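## Task

Pull the yellow garment out of the open laundry bag and get all of it into the bin. The other garment has to stay fully inside the bag, and the bag has to rest on the table, either standing or lying on its side. Then release and move the grippers away. Nothing counts if it only stays in place because the robot is holding it.

## Robot and tools

Robot: two arms, left_arm and right_arm, each a six-joint arm with a parallel two-finger gripper. The fingers extend along the gripper's own +z axis and close along its y axis. The reported hand point (end_effector_position) sits between the finger pads, roughly 1 cm short of the tips. Each arm also carries a wrist camera on a mount that sticks out around the gripper, so leave extra room near the wrist.

Frame: all printed poses share one scene frame. Its origin is on the tabletop midway between the arms, +z is up, +x points out over the table, and left_arm sits on the +y side (base near y = +0.286 m), right_arm on the -y side (base near y = -0.254 m). The arm names say nothing about left or right in an image. Poses are printed as a position in metres plus a quaternion in wxyz order. Printed hand positions can be somewhat wrong, more so at long reach.

Command row: any call that moves the robot takes rows of 14 numbers, one flat list covering both arms, even when only one arm should move. Order: dx, dy, dz, rx, ry, rz, opening for left_arm, followed by the same seven for right_arm. Every value lies between -1 and 1. The first six are an offset, not a pose: they are expressed in that gripper's own axes and measured from the gripper's pose at the start of the action (for a call's first action, the last pose a result showed). A value of 1.0 equals 0.6 m of travel or 180 degrees of turn; rx, ry, rz form a single rotation vector. Opening is absolute: +1 is fully open (0.094 m), -1 is closed.

execute_actions(actions): a list of actions, each a table of at most 15 rows; each row lasts one control step of 1/30 s. If a table has fewer than 15 rows, its final row repeats to fill out the 15 steps. All rows of an action are offsets from that action's start pose, not from the row before. An empty list just returns the current state and images.

move(target, speed, blocking): target is one 14-number row as above, an offset from the pose in the latest result that shows one. The grippers travel in straight lines toward their targets and arrive together, taking 0.5 to 10 s; anything longer is cut off at 10 s. speed is the top path speed in m/s, 0.002 to 0.5 (default 0.25); turning is capped at twice that in rad/s. The opening is applied when the move begins. Paths ignore obstacles and the other arm. Grippers lag, can drift off the line and may overshoot the speed, especially with the arm stretched out. Faster motion into contact, or a target set deeper past contact, hits and presses harder. With blocking=false the call returns after 0.5 s while the arm carries on; until a result shows that move has finished, further rows and moves are rejected, so call wait or stop first.

wait(seconds): 0 to 10; the arms keep their last command, and a running move continues (the wait ends early when it completes). stop(): brakes a running move; faster arms need more distance to halt, and fingers keep closing or opening. zoom_image(camera, region): enlarges part of the newest image from cam_high (672x504), cam_left_wrist or cam_right_wrist (616x616 each); region is [x0, y0, x1, y1] in pixels, origin top-left, at most 504 by 504. read_manual(section): only returns licence texts. finished_scene(scene): pass the current scene's number to end it for good; the result reports success and gives the following task.

Results: a state line per arm with gripper pose; grip_measured, the finger opening on the command scale (the last joint value gives it in metres); Hand target lines, the pose each controller is currently chasing; step readings for actions, with HELD marking steps where an arm's command was held back. A move adds a move: line with its ending (done, off_target, moving, held, fault) and limits that acted (paced = command clipped; held = some steps blocked, after which the arm may jump faster), plus each gripper's distance from its target. A pose unreachable line means the clearance check altered or blocked that arm's command. FAULT or OVER-TEMPERATURE FAULT lines mean an arm was stopped.

Control behaviour: each step, the commanded pose is limited to 70 mm and 16 degrees from the measured pose, and position takes priority over orientation. Large offsets therefore need several actions; the arm only continues to its last clipped pose. Arms tend to settle a centimetre or more low, and repeated zero offsets let them sag further. To keep an arm still, send it the offset back to its desired pose in a reply's first call, zeros afterwards, aiming a bit higher if it still droops. Elbows never fully straighten.

Gripping: command an opening below grip_measured to hold; about 0.03 below is firm, less is gentler. Readings can be off by about 1 mm per gripper. Thin cloth gets less force than thick parts.

Avoid: dropping, slipping or slamming things; pushing hard; letting the arms collide or press on each other; knocking the bag or bin off the table (cloth leaving the table is not counted, rigid objects are). Holding loads heats motors: MOTOR HOT appears from 75 °C, 90 °C stops that arm for 10 s, and 100 °C makes it go limp and fall. The simulation keeps running while you compose a reply, holding the last command. Finish by opening the grippers and withdrawing them so nothing depends on the robot.

Each tool is called after ">>>" as name([rows], argument=value, ...), one row to a line, values as JSON.

## Session

>>> execute_actions(actions=[])

>>> zoom_image(camera="cam_high", region=[120, 160, 500, 440])

Scene clock: 0.00 s.
left_arm: end_effector_position=(+0.2297, -0.0542, +0.3064) grip_measured=+1.000 end_effector_quat_wxyz=(+0.255, +0.031, +0.902, -0.346) | right_arm: end_effector_position=(+0.0376, -0.4144, +0.2338) grip_measured=+1.000 end_effector_quat_wxyz=(+0.181, +0.886, +0.418, -0.082)
Joint positions: left_arm=[-1.069  1.393  1.495 -0.784 -0.039 -0.933  0.094] | right_arm=[-1.051  0.985  1.268 -1.526  0.234  1.304  0.094]
Joint velocities: left_arm=[-0.007 -0.002 -0.002 -0.037  0.007 -0.125  0.   ] | right_arm=[-0.007 -0.007 -0.012 -0.037  0.037  0.051  0.   ]
Motor temperatures (°C, as the motors report them): left_arm=[22 23 23 22 20 19] | right_arm=[21 22 22 20 20 20]
Hand target (left_arm): +0.230, -0.053, +0.312; +0.260, +0.032, +0.900, -0.349
Hand target (right_arm): +0.036, -0.416, +0.239; +0.190, +0.885, +0.416, -0.087

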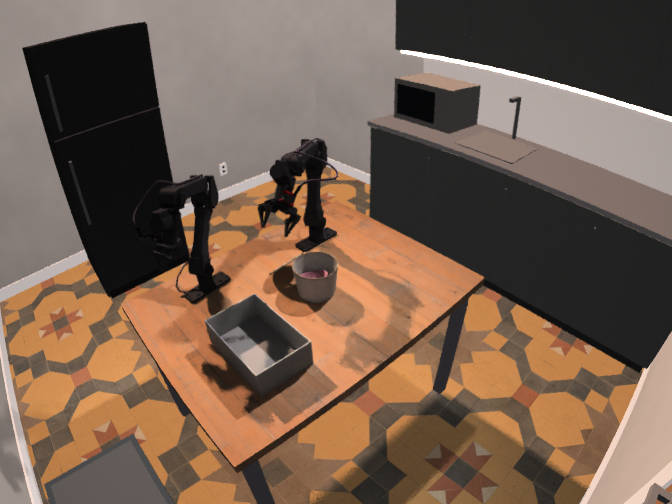

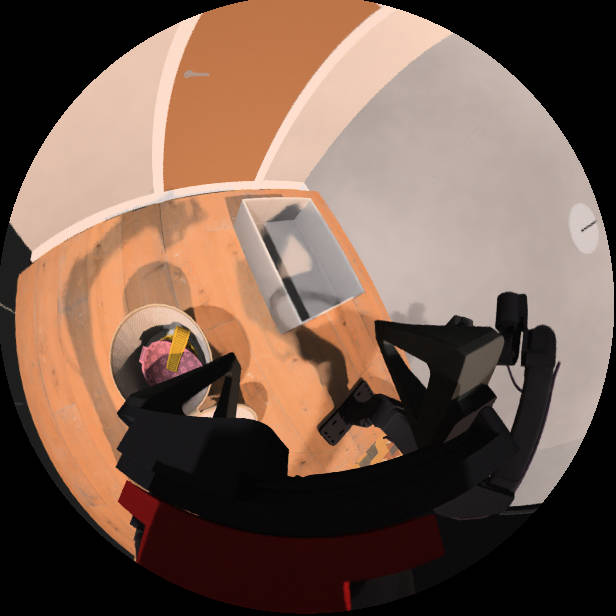

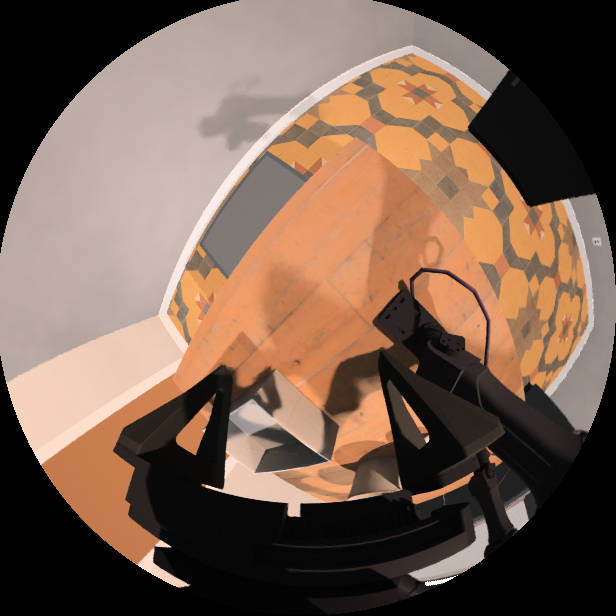

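Region (120, 160, 500, 440) of cam_high's 672x504 image, scaled by 1.326, with more detail than that image has; it fills the top 371 rows of this view, and the rest is white.

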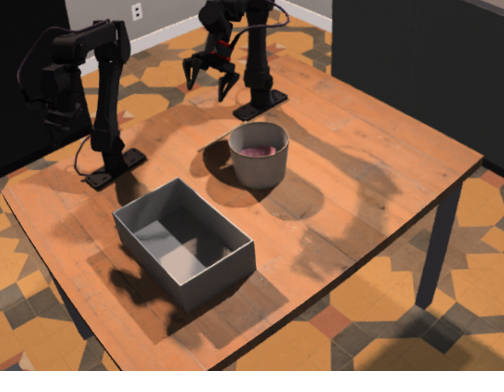

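>>> move(target=[-0.084,0.53,-0.45,-0.187,-0.237,-0.246,1,0.384,0.207,-0.096,-0.066,0.145,-0.708,0], speed=0.3)

Scene clock: 5.13 s.
left_arm: end_effector_position=(+0.2240, +0.3615, +0.3043) grip_measured=+1.000 end_effector_quat_wxyz=(+0.404, -0.493, +0.760, -0.130) | right_arm: end_effector_position=(+0.2736, -0.3019, +0.2360) grip_measured=+0.001 end_effector_quat_wxyz=(+0.083, +0.012, +0.996, -0.010)
Joint positions: left_arm=[ 0.402  0.805  1.227 -1.125  0.143 -0.767  0.094] | right_arm=[-0.293  1.639  1.802 -1.565 -0.004 -0.136  0.047]
Joint velocities: left_arm=[-0.017  0.007 -0.002 -0.007 -0.051 -0.007  0.   ] | right_arm=[ 0.012 -0.002  0.007  0.007  0.051 -0.095 -0.   ]
Motor temperatures (°C, as the motors report them): left_arm=[22 23 23 23 20 19] | right_arm=[21 22 23 20 20 20]
Hand target (left_arm): +0.226, +0.364, +0.301; +0.401, -0.493, +0.762, -0.129
Hand target (right_arm): +0.280, -0.299, +0.245; +0.099, +0.001, +0.995, -0.008
Off the commanded pose (left_arm): 0.007 m, 1 deg.
Off the commanded pose (right_arm): 0.015 m, 10 deg.
joint sent to its limit (right arm) — the command would take joint 4 (wrist pitch) past its lower limit, so that joint was sent only as far as its limit.
move: off_target (right_arm)

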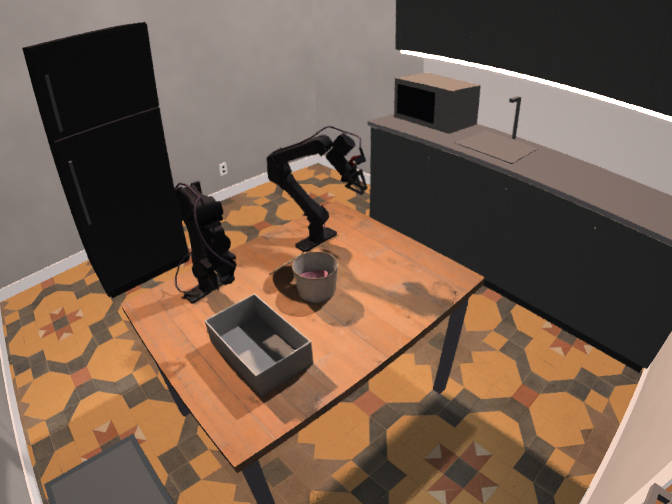

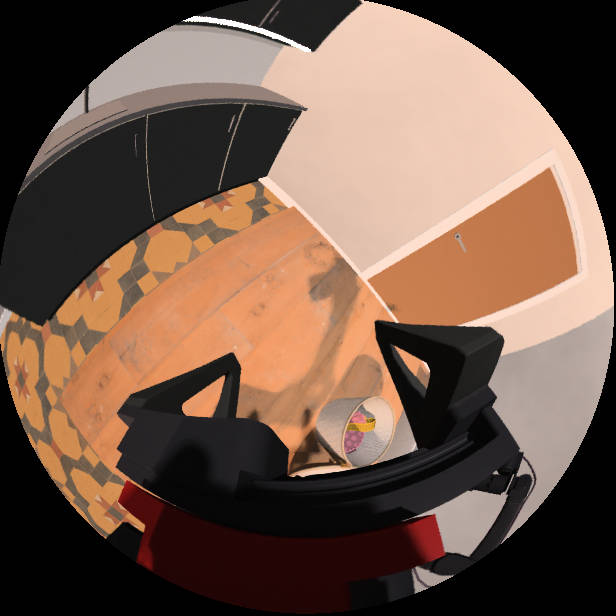

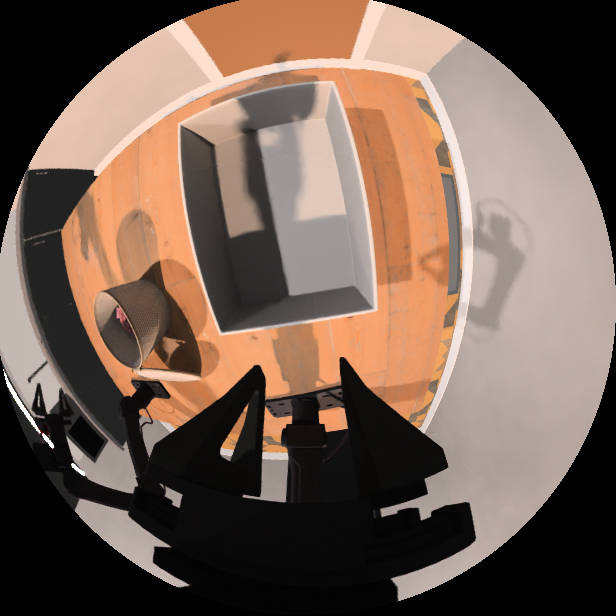

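Bin centre ≈ (0.42,-0.28).

>>> move(target=[0,0,0,0,0,0,1,0.03,0.6,0.04,0,0.03,0,0])

>>> zoom_image(camera="cam_right_wrist", region=[150, 180, 450, 420])

Scene clock: 7.37 s.
left_arm: end_effector_position=(+0.2241, +0.3612, +0.3043) grip_measured=+1.000 end_effector_quat_wxyz=(+0.404, -0.492, +0.760, -0.130) | right_arm: end_effector_position=(+0.2584, +0.0579, +0.1862) grip_measured=+0.001 end_effector_quat_wxyz=(+0.059, +0.001, +0.998, +0.034)
Joint positions: left_arm=[ 0.402  0.805  1.227 -1.125  0.145 -0.765  0.094] | right_arm=[ 0.699  2.13   2.254 -1.565  0.041  0.832  0.047]
Joint velocities: left_arm=[ 0.017 -0.012  0.007  0.037  0.022 -0.022  0.   ] | right_arm=[-0.002 -0.012 -0.007  0.051 -0.037  0.037 -0.001]
Motor temperatures (°C, as the motors report them): left_arm=[22 23 23 23 20 19] | right_arm=[21 22 23 20 20 20]
Hand target (left_arm): +0.224, +0.362, +0.304; +0.404, -0.493, +0.760, -0.130
Hand target (right_arm): +0.265, +0.059, +0.198; +0.076, +0.010, +0.996, +0.045
Off the commanded pose (left_arm): 0.000 m, 0 deg.
Off the commanded pose (right_arm): 0.019 m, 6 deg.
joint sent to its limit (right arm) — the command would take joint 4 (wrist pitch) past its lower limit, so that joint was sent only as far as its limit.
move: off_target (right_arm)

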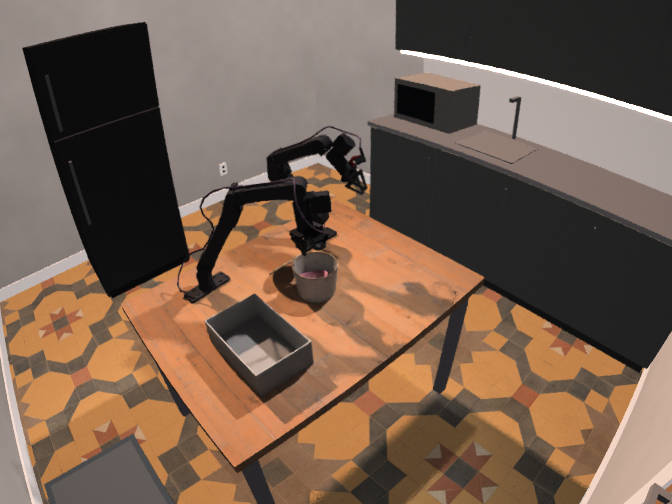

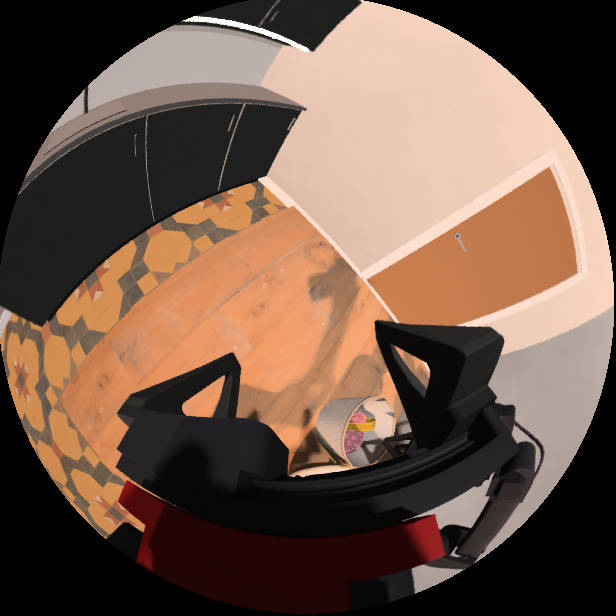

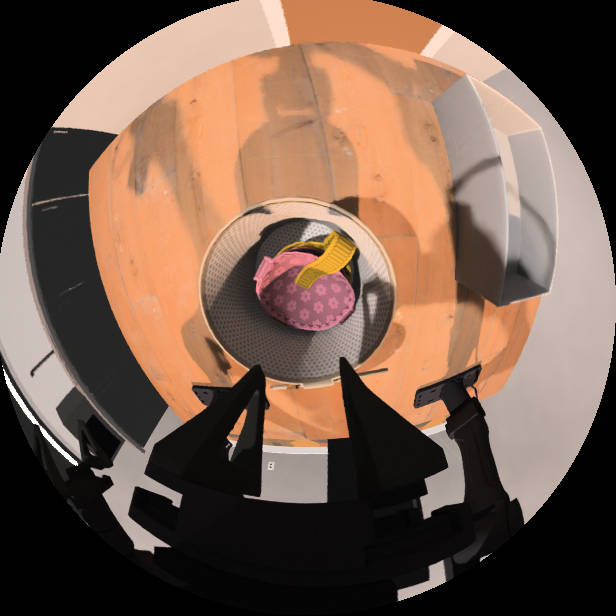

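Region (150, 180, 450, 420) of cam_right_wrist's 616x616 image, scaled by 1.680, with more detail than that image has; it fills the top 403 rows of this view, and the rest is white.

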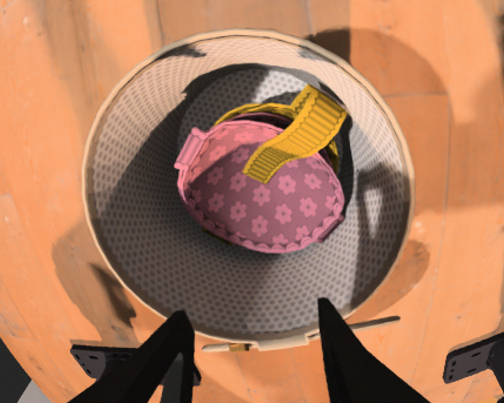

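>>> move(target=[0,0,0,0,0,0,1,-0.1,-0.045,0.09,0,0,-0.75,-0.2], speed=0.4)

>>> zoom_image(camera="cam_right_wrist", region=[150, 200, 450, 440])

Scene clock: 11.47 s.
left_arm: end_effector_position=(+0.2241, +0.3612, +0.3043) grip_measured=+1.000 end_effector_quat_wxyz=(+0.404, -0.492, +0.760, -0.130) | right_arm: end_effector_position=(+0.3252, +0.0339, +0.1434) grip_measured=-0.198 end_effector_quat_wxyz=(-0.053, +0.920, -0.385, +0.051)
Joint positions: left_arm=[ 0.402  0.805  1.227 -1.125  0.145 -0.765  0.094] | right_arm=[ 0.556  2.227  2.232 -1.435  0.041 -1.662  0.038]
Joint velocities: left_arm=[-0.002 -0.012  0.007 -0.007 -0.022  0.007  0.   ] | right_arm=[-0.032  0.002 -0.022 -0.037 -0.022 -0.081 -0.001]
Motor temperatures (°C, as the motors report them): left_arm=[22 23 24 24 20 19] | right_arm=[21 24 23 20 20 20]
Hand target (left_arm): +0.224, +0.361, +0.304; +0.404, -0.492, +0.760, -0.130
Hand target (right_arm): +0.325, +0.034, +0.139; -0.054, +0.921, -0.383, +0.042
Off the commanded pose (left_arm): 0.000 m, 0 deg.
Off the commanded pose (right_arm): 0.006 m, 1 deg.
move: done

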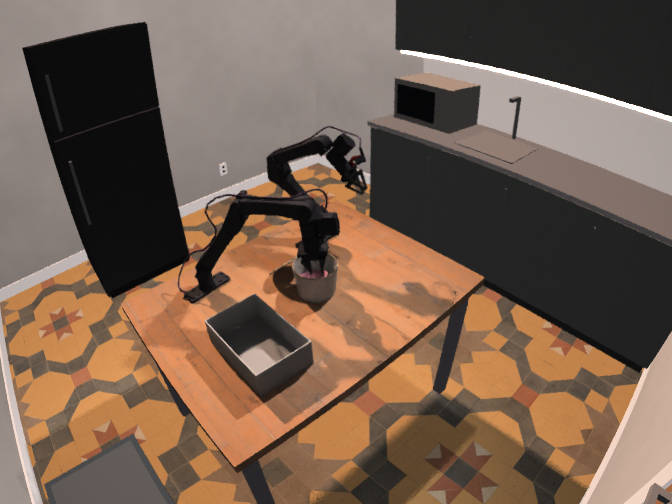

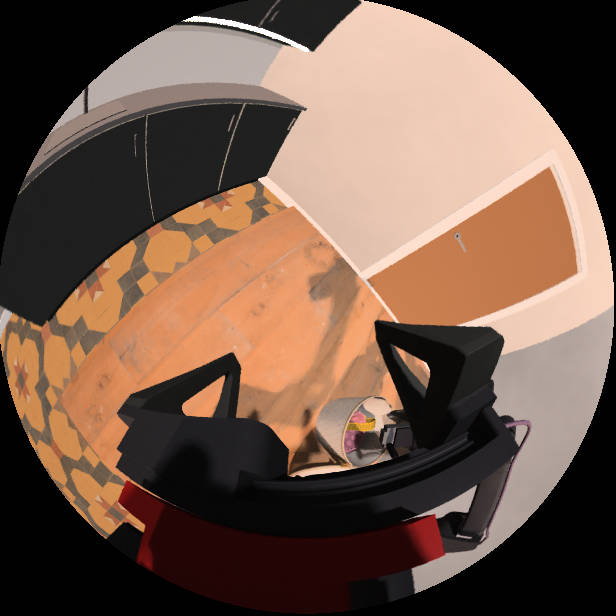

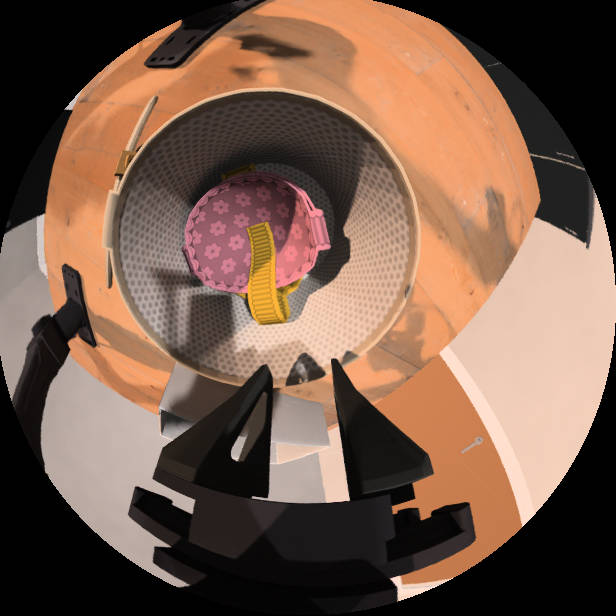

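Region (150, 200, 450, 440) of cam_right_wrist's 616x616 image, scaled by 1.680, with more detail than that image has; it fills the top 403 rows of this view, and the rest is white.

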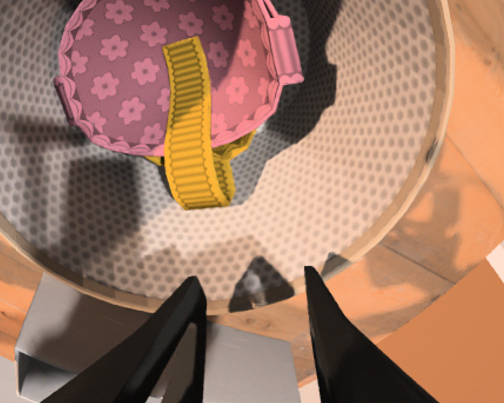

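>>> move(target=[0,0,0,0,0,0,1,-0.045,0.05,-0.005,0,0,0,-0.2], speed=0.08)

>>> move(target=[0,0,0,0,0,0,1,0,0,0.085,0,0,0,-0.2], speed=0.08)

Scene clock: 12.73 s.
left_arm: end_effector_position=(+0.2241, +0.3612, +0.3043) grip_measured=+1.000 end_effector_quat_wxyz=(+0.404, -0.492, +0.760, -0.130) | right_arm: end_effector_position=(+0.2854, +0.0313, +0.1311) grip_measured=-0.198 end_effector_quat_wxyz=(-0.037, +0.923, -0.382, +0.042)
Joint positions: left_arm=[ 0.402  0.805  1.227 -1.125  0.145 -0.765  0.094] | right_arm=[ 0.612  2.097  1.981 -1.351  0.045 -1.614  0.038]
Joint velocities: left_arm=[ 0.002 -0.007  0.007  0.007 -0.081  0.007  0.   ] | right_arm=[-0.002  0.022 -0.002  0.007  0.037  0.022 -0.001]
Motor temperatures (°C, as the motors report them): left_arm=[22 23 24 24 20 19] | right_arm=[21 24 23 21 20 20]
Hand target (left_arm): +0.224, +0.361, +0.304; +0.404, -0.492, +0.760, -0.130
Hand target (right_arm): +0.285, +0.032, +0.141; -0.052, +0.920, -0.385, +0.050
Off the commanded pose (left_arm): 0.000 m, 0 deg.
Off the commanded pose (right_arm): 0.010 m, 2 deg.
move: done

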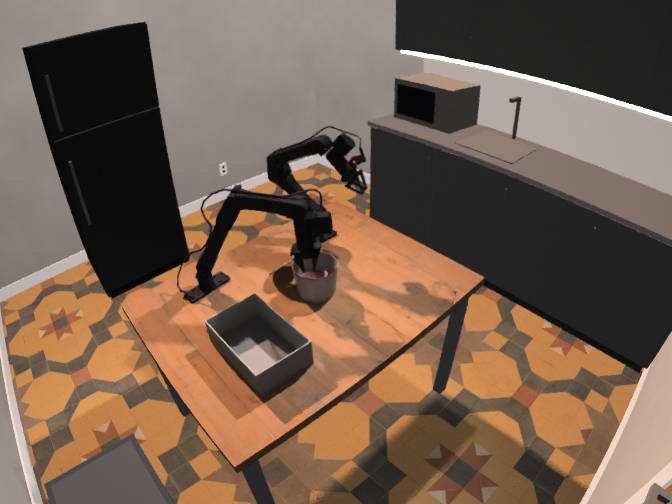

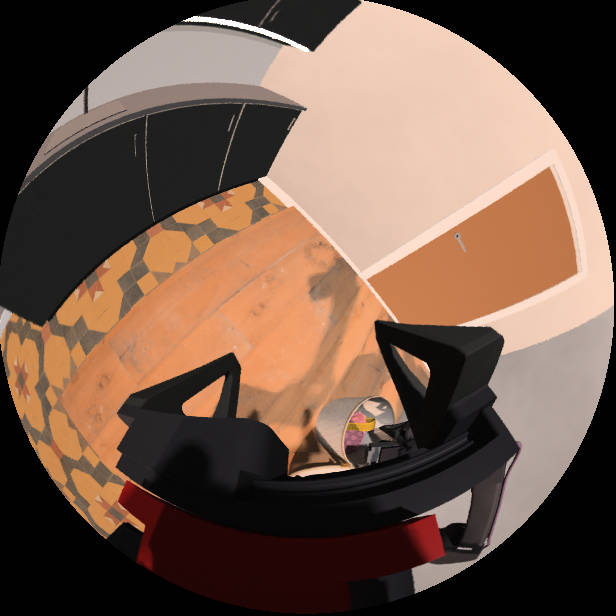

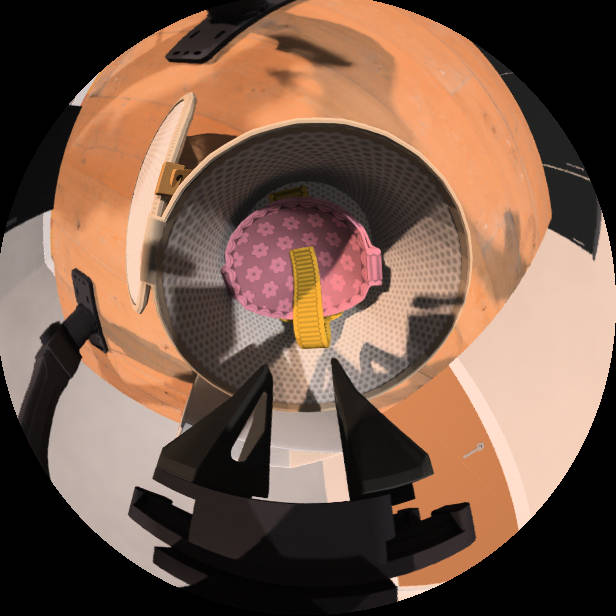

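Scene clock: 13.90 s.
left_arm: end_effector_position=(+0.2241, +0.3612, +0.3043) grip_measured=+1.000 end_effector_quat_wxyz=(+0.404, -0.492, +0.760, -0.130) | right_arm: end_effector_position=(+0.2887, +0.0344, +0.0827) grip_measured=-0.198 end_effector_quat_wxyz=(-0.036, +0.923, -0.382, +0.041)
Joint positions: left_arm=[ 0.402  0.805  1.227 -1.125  0.145 -0.765  0.094] | right_arm=[ 0.612  2.115  1.816 -1.173  0.045 -1.614  0.038]
Joint velocities: left_arm=[-0.022 -0.007 -0.007 -0.022 -0.037  0.007  0.   ] | right_arm=[ 0.002 -0.002 -0.007 -0.022  0.037  0.037 -0.002]
Motor temperatures (°C, as the motors report them): left_arm=[22 23 24 24 20 19] | right_arm=[21 24 23 21 20 20]
Hand target (left_arm): +0.224, +0.361, +0.304; +0.404, -0.492, +0.760, -0.130
Hand target (right_arm): +0.291, +0.033, +0.080; -0.037, +0.923, -0.382, +0.042
Off the commanded pose (left_arm): 0.000 m, 0 deg.
Off the commanded pose (right_arm): 0.003 m, 0 deg.
move: done

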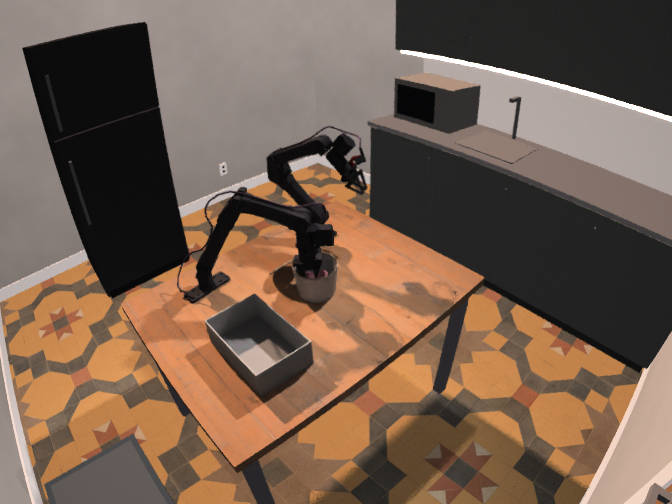

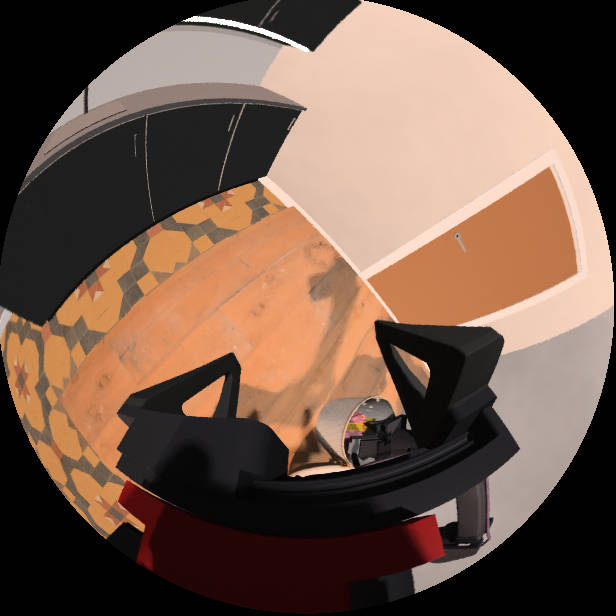

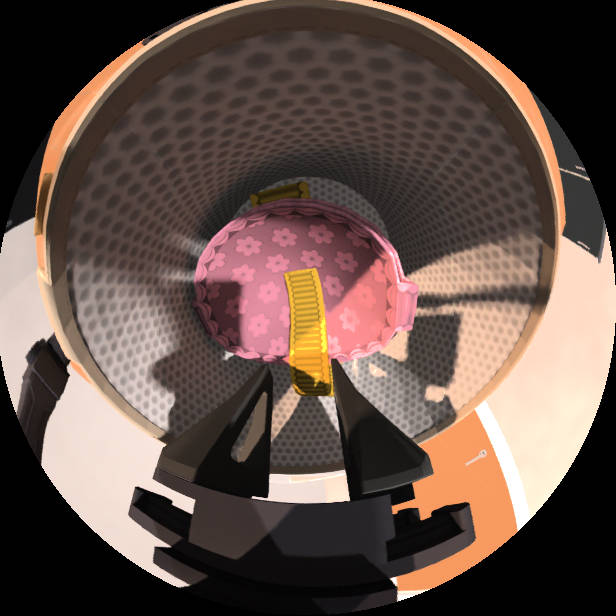

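>>> execute_actions(actions=[])

Scene clock: 14.67 s.
left_arm: end_effector_position=(+0.2241, +0.3612, +0.3043) grip_measured=+1.000 end_effector_quat_wxyz=(+0.404, -0.492, +0.760, -0.130) | right_arm: end_effector_position=(+0.2889, +0.0346, +0.0827) grip_measured=-0.198 end_effector_quat_wxyz=(-0.036, +0.923, -0.382, +0.041)
Joint positions: left_arm=[ 0.402  0.805  1.227 -1.125  0.145 -0.765  0.094] | right_arm=[ 0.612  2.115  1.816 -1.171  0.045 -1.614  0.038]
Joint velocities: left_arm=[-0.002 -0.002  0.012  0.007  0.007  0.007  0.   ] | right_arm=[ 0.007  0.002  0.007 -0.007 -0.066 -0.007 -0.001]
Motor temperatures (°C, as the motors report them): left_arm=[22 23 24 24 20 19] | right_arm=[21 24 23 21 20 20]
Hand target (left_arm): +0.224, +0.361, +0.304; +0.404, -0.492, +0.760, -0.130
Hand target (right_arm): +0.291, +0.033, +0.080; -0.037, +0.923, -0.382, +0.042
Off the commanded pose (left_arm): 0.000 m, 0 deg.
Off the commanded pose (right_arm): 0.003 m, 0 deg.

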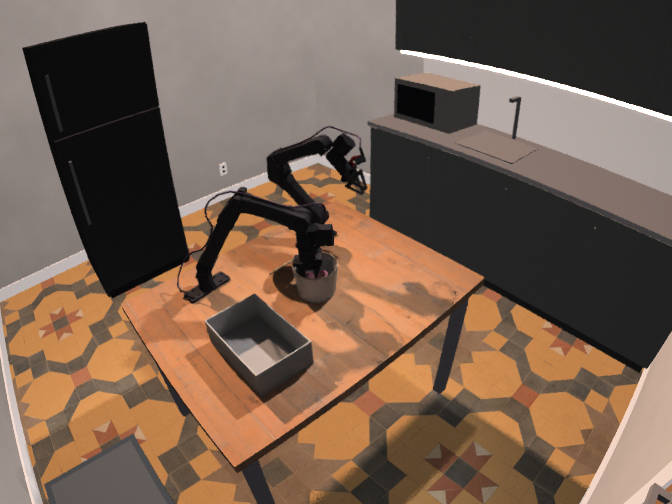

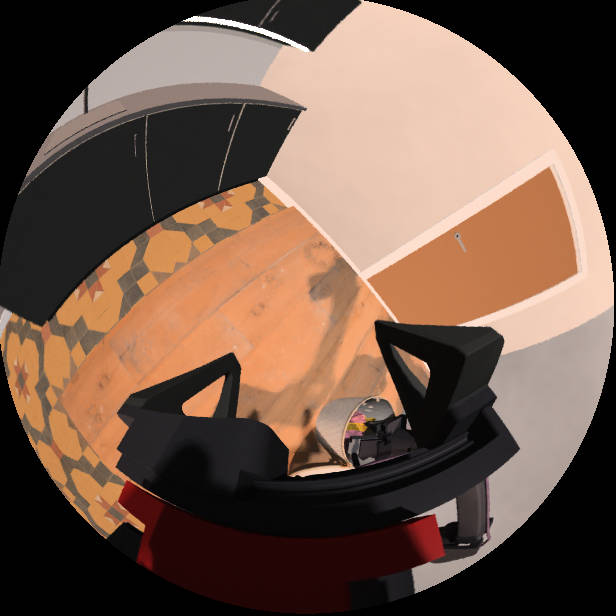

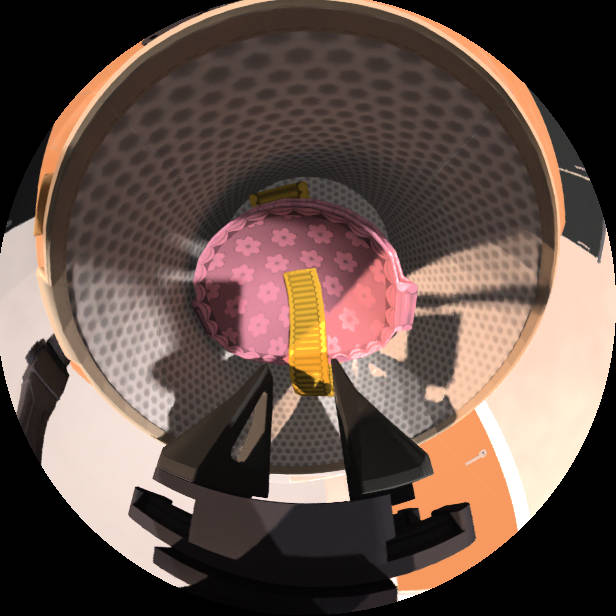

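>>> move(target=[0,0,0,0,0,0,1,0.012,-0.01,0.04,0,0,0,-0.2], speed=0.08)

Scene clock: 15.73 s.
left_arm: end_effector_position=(+0.2241, +0.3612, +0.3043) grip_measured=+1.000 end_effector_quat_wxyz=(+0.404, -0.492, +0.760, -0.130) | right_arm: end_effector_position=(+0.3007, +0.0376, +0.0652) grip_measured=-0.199 end_effector_quat_wxyz=(-0.039, +0.922, -0.383, +0.043)
Joint positions: left_arm=[ 0.402  0.805  1.227 -1.125  0.145 -0.765  0.094] | right_arm=[ 0.599  2.16   1.816 -1.12   0.045 -1.623  0.038]
Joint velocities: left_arm=[-0.002 -0.007 -0.002 -0.007 -0.081  0.037  0.   ] | right_arm=[-0.022 -0.002  0.002  0.007  0.022  0.007  0.001]
Motor temperatures (°C, as the motors report them): left_arm=[22 23 24 24 20 19] | right_arm=[21 25 23 21 20 20]
Hand target (left_arm): +0.224, +0.361, +0.304; +0.404, -0.492, +0.760, -0.130
Hand target (right_arm): +0.301, +0.034, +0.060; -0.036, +0.923, -0.382, +0.041
Off the commanded pose (left_arm): 0.000 m, 0 deg.
Off the commanded pose (right_arm): 0.006 m, 0 deg.
move: done

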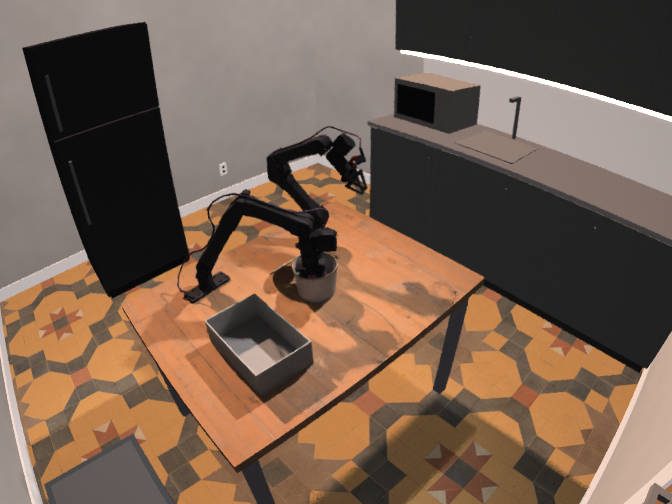

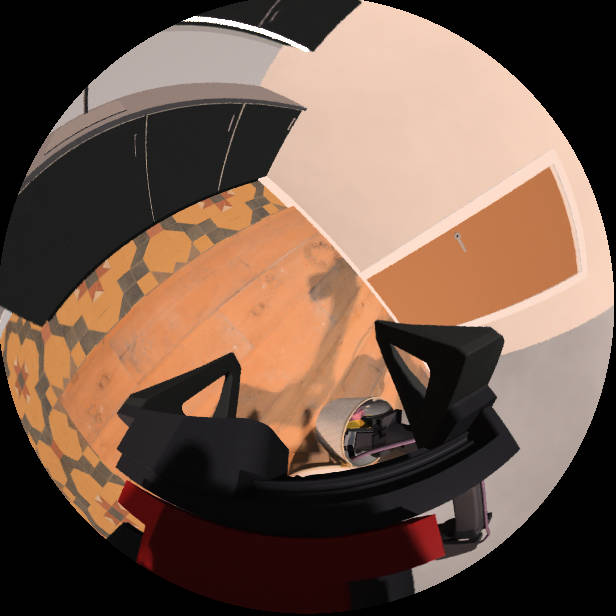

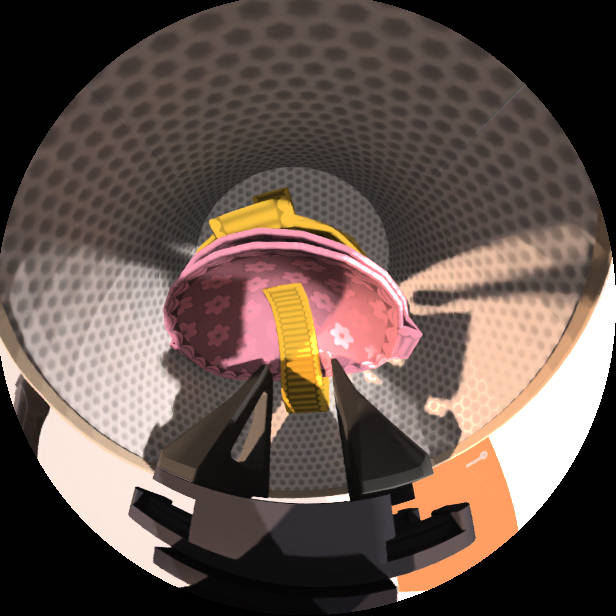

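Tips are pressing on the pink edge. Shift outward, then down.

>>> move(target=[0,0,0,0,0,0,1,0.022,0,-0.005,0,0,0,-0.2], speed=0.05)

>>> move(target=[0,0,0,0,0,0,1,0,0,0.025,0,0,0,-0.2], speed=0.05)

Scene clock: 16.87 s.
left_arm: end_effector_position=(+0.2241, +0.3612, +0.3043) grip_measured=+1.000 end_effector_quat_wxyz=(+0.404, -0.492, +0.760, -0.130) | right_arm: end_effector_position=(+0.3077, +0.0298, +0.0652) grip_measured=-0.199 end_effector_quat_wxyz=(-0.038, +0.921, -0.385, +0.044)
Joint positions: left_arm=[ 0.402  0.805  1.227 -1.125  0.145 -0.765  0.094] | right_arm=[ 0.575  2.16   1.816 -1.118  0.045 -1.643  0.038]
Joint velocities: left_arm=[-0.002 -0.007 -0.012 -0.051  0.007 -0.007  0.   ] | right_arm=[ 0.007 -0.007 -0.017  0.037 -0.051 -0.007 -0.001]
Motor temperatures (°C, as the motors report them): left_arm=[22 23 24 24 20 19] | right_arm=[21 25 23 21 20 20]
Hand target (left_arm): +0.224, +0.361, +0.304; +0.404, -0.492, +0.760, -0.130
Hand target (right_arm): +0.310, +0.028, +0.069; -0.039, +0.922, -0.383, +0.044
Off the commanded pose (left_arm): 0.000 m, 0 deg.
Off the commanded pose (right_arm): 0.004 m, 0 deg.
move: done

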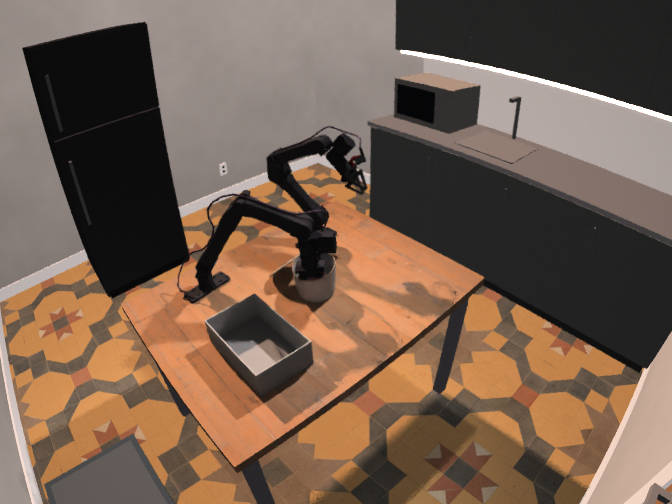

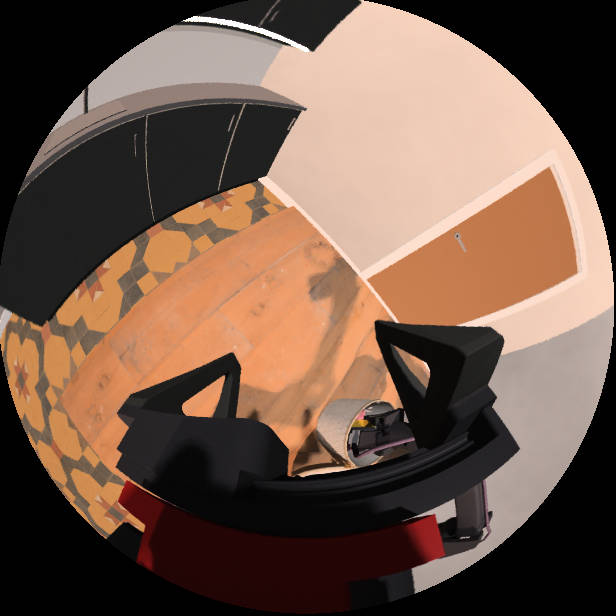

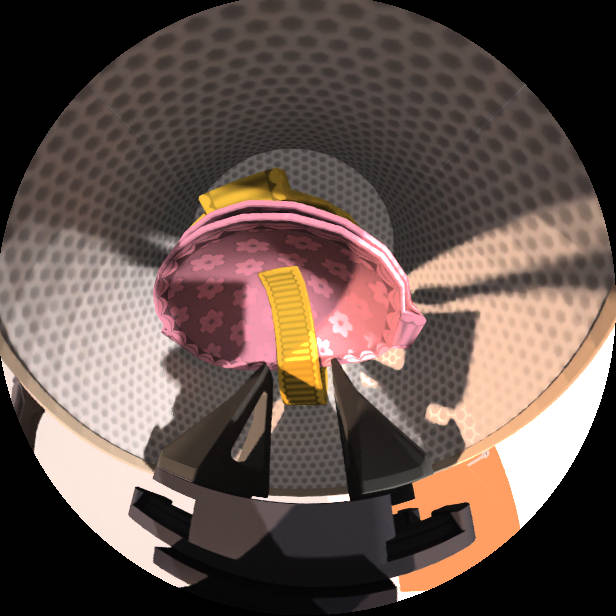

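Scene clock: 17.73 s.
left_arm: end_effector_position=(+0.2241, +0.3612, +0.3043) grip_measured=+1.000 end_effector_quat_wxyz=(+0.404, -0.492, +0.760, -0.130) | right_arm: end_effector_position=(+0.3096, +0.0314, +0.0553) grip_measured=-0.199 end_effector_quat_wxyz=(-0.040, +0.921, -0.385, +0.045)
Joint positions: left_arm=[ 0.402  0.805  1.227 -1.125  0.145 -0.765  0.094] | right_arm=[ 0.575  2.171  1.795 -1.081  0.045 -1.643  0.038]
Joint velocities: left_arm=[ 0.002 -0.002 -0.002 -0.007  0.007 -0.007  0.   ] | right_arm=[ 0.017  0.002 -0.007 -0.037 -0.037  0.007 -0.001]
Motor temperatures (°C, as the motors report them): left_arm=[22 23 24 24 20 19] | right_arm=[21 25 23 21 20 20]
Hand target (left_arm): +0.224, +0.361, +0.304; +0.404, -0.492, +0.760, -0.130
Hand target (right_arm): +0.309, +0.030, +0.050; -0.039, +0.921, -0.385, +0.044
Off the commanded pose (left_arm): 0.000 m, 0 deg.
Off the commanded pose (right_arm): 0.005 m, 0 deg.
move: done

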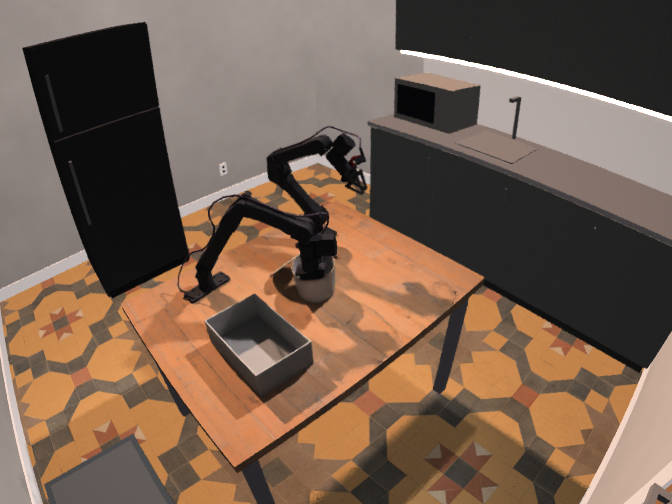

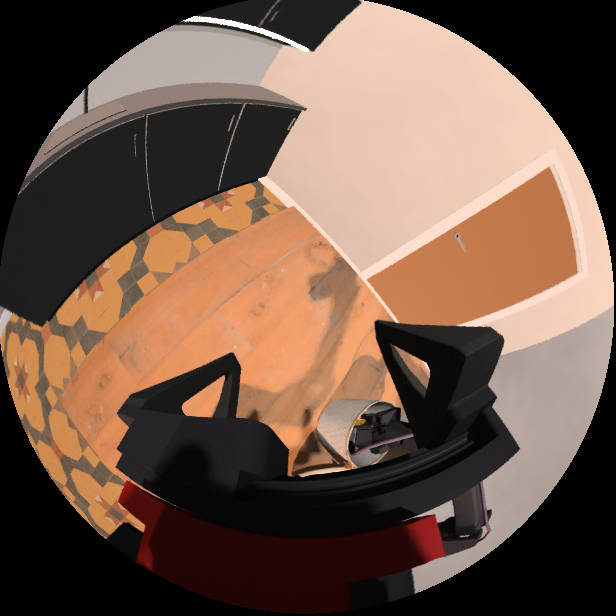

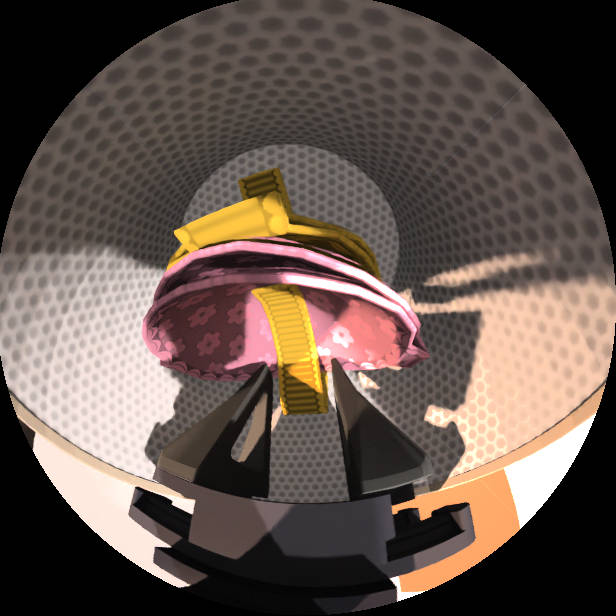

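The strap lies above the pink edge, so it is between the tips; try closing.

>>> move(target=[0,0,0,0,0,0,1,0,0,0,0,0,0,-1])

>>> move(target=[0,0,0,0,0,0,1,-0.02,0,-0.15,0,0,0,-1], speed=0.1)

Scene clock: 18.70 s.
left_arm: end_effector_position=(+0.2241, +0.3612, +0.3043) grip_measured=+1.000 end_effector_quat_wxyz=(+0.404, -0.492, +0.760, -0.130) | right_arm: end_effector_position=(+0.3096, +0.0314, +0.0553) grip_measured=-0.953 end_effector_quat_wxyz=(-0.040, +0.921, -0.385, +0.045)
Joint positions: left_arm=[ 0.402  0.805  1.227 -1.125  0.145 -0.765  0.094] | right_arm=[ 0.575  2.171  1.795 -1.081  0.045 -1.643  0.002]
Joint velocities: left_arm=[-0.027  0.007 -0.002  0.066  0.066  0.007  0.   ] | right_arm=[ 0.002 -0.002  0.007 -0.007  0.022 -0.037 -0.001]
Motor temperatures (°C, as the motors report them): left_arm=[22 23 24 24 20 19] | right_arm=[21 25 23 21 20 20]
Hand target (left_arm): +0.224, +0.361, +0.304; +0.404, -0.492, +0.760, -0.130
Hand target (right_arm): +0.310, +0.031, +0.055; -0.040, +0.921, -0.385, +0.045
Off the commanded pose (left_arm): 0.000 m, 0 deg.
Off the commanded pose (right_arm): 0.000 m, 0 deg.
move: done

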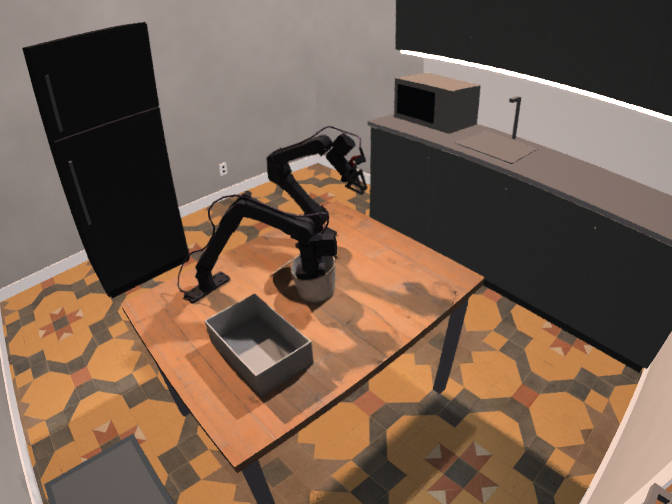

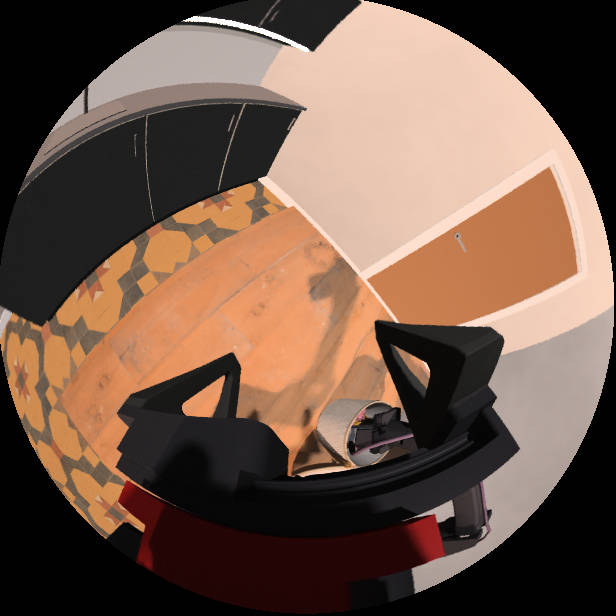

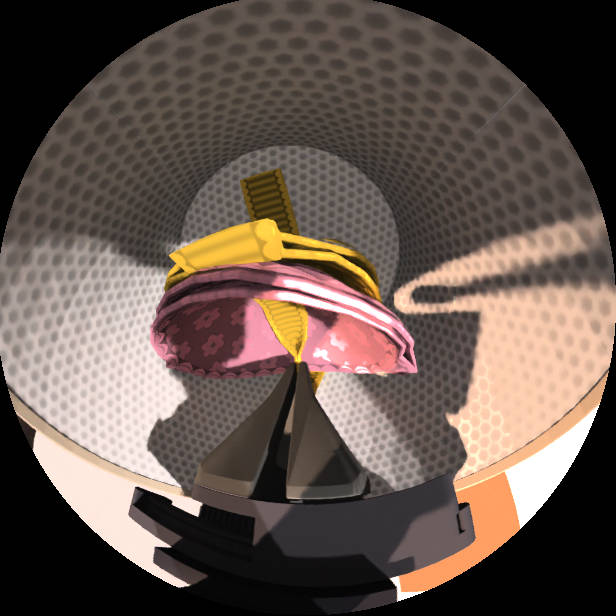

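Scene clock: 20.20 s.
left_arm: end_effector_position=(+0.2241, +0.3612, +0.3043) grip_measured=+1.000 end_effector_quat_wxyz=(+0.404, -0.492, +0.760, -0.130) | right_arm: end_effector_position=(+0.2889, +0.0337, +0.1213) grip_measured=-0.953 end_effector_quat_wxyz=(-0.019, +0.923, -0.383, +0.033)
Joint positions: left_arm=[ 0.402  0.805  1.227 -1.125  0.145 -0.765  0.094] | right_arm=[ 0.61   2.162  2.046 -1.393  0.045 -1.613  0.002]
Joint velocities: left_arm=[-0.007 -0.017 -0.002  0.095 -0.037  0.007  0.   ] | right_arm=[-0.007 -0.002  0.017 -0.022 -0.022 -0.007 -0.   ]
Motor temperatures (°C, as the motors report them): left_arm=[22 23 24 24 20 19] | right_arm=[21 26 23 21 20 20]
Hand target (left_arm): +0.224, +0.361, +0.304; +0.404, -0.492, +0.760, -0.130
Hand target (right_arm): +0.290, +0.037, +0.144; -0.041, +0.921, -0.385, +0.045
Off the commanded pose (left_arm): 0.000 m, 0 deg.
Off the commanded pose (right_arm): 0.023 m, 3 deg.
move: off_target (right_arm)

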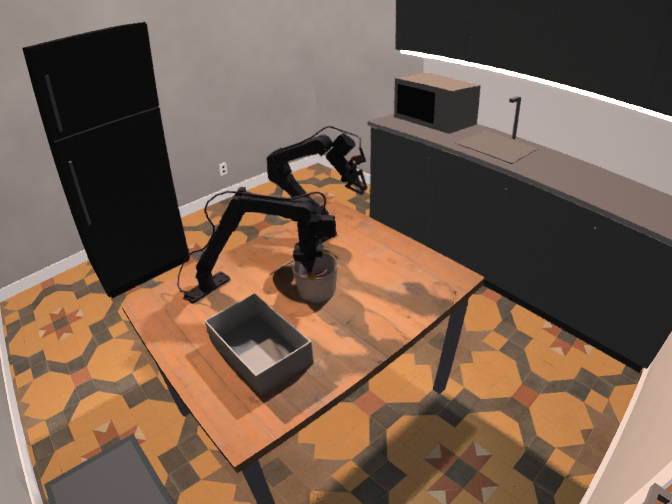

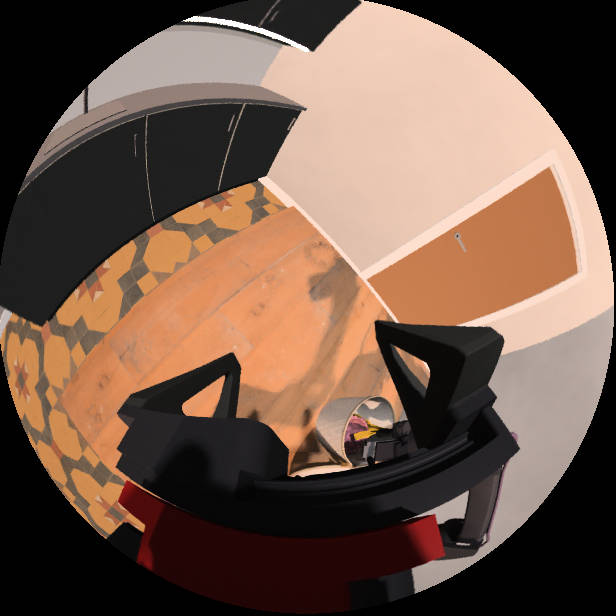

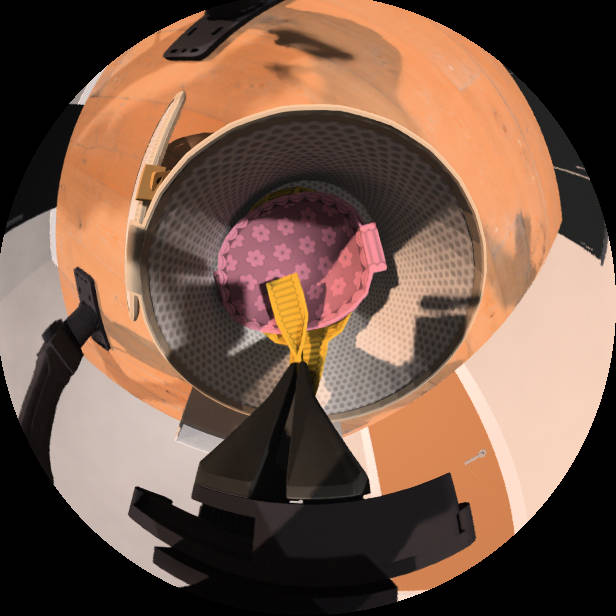

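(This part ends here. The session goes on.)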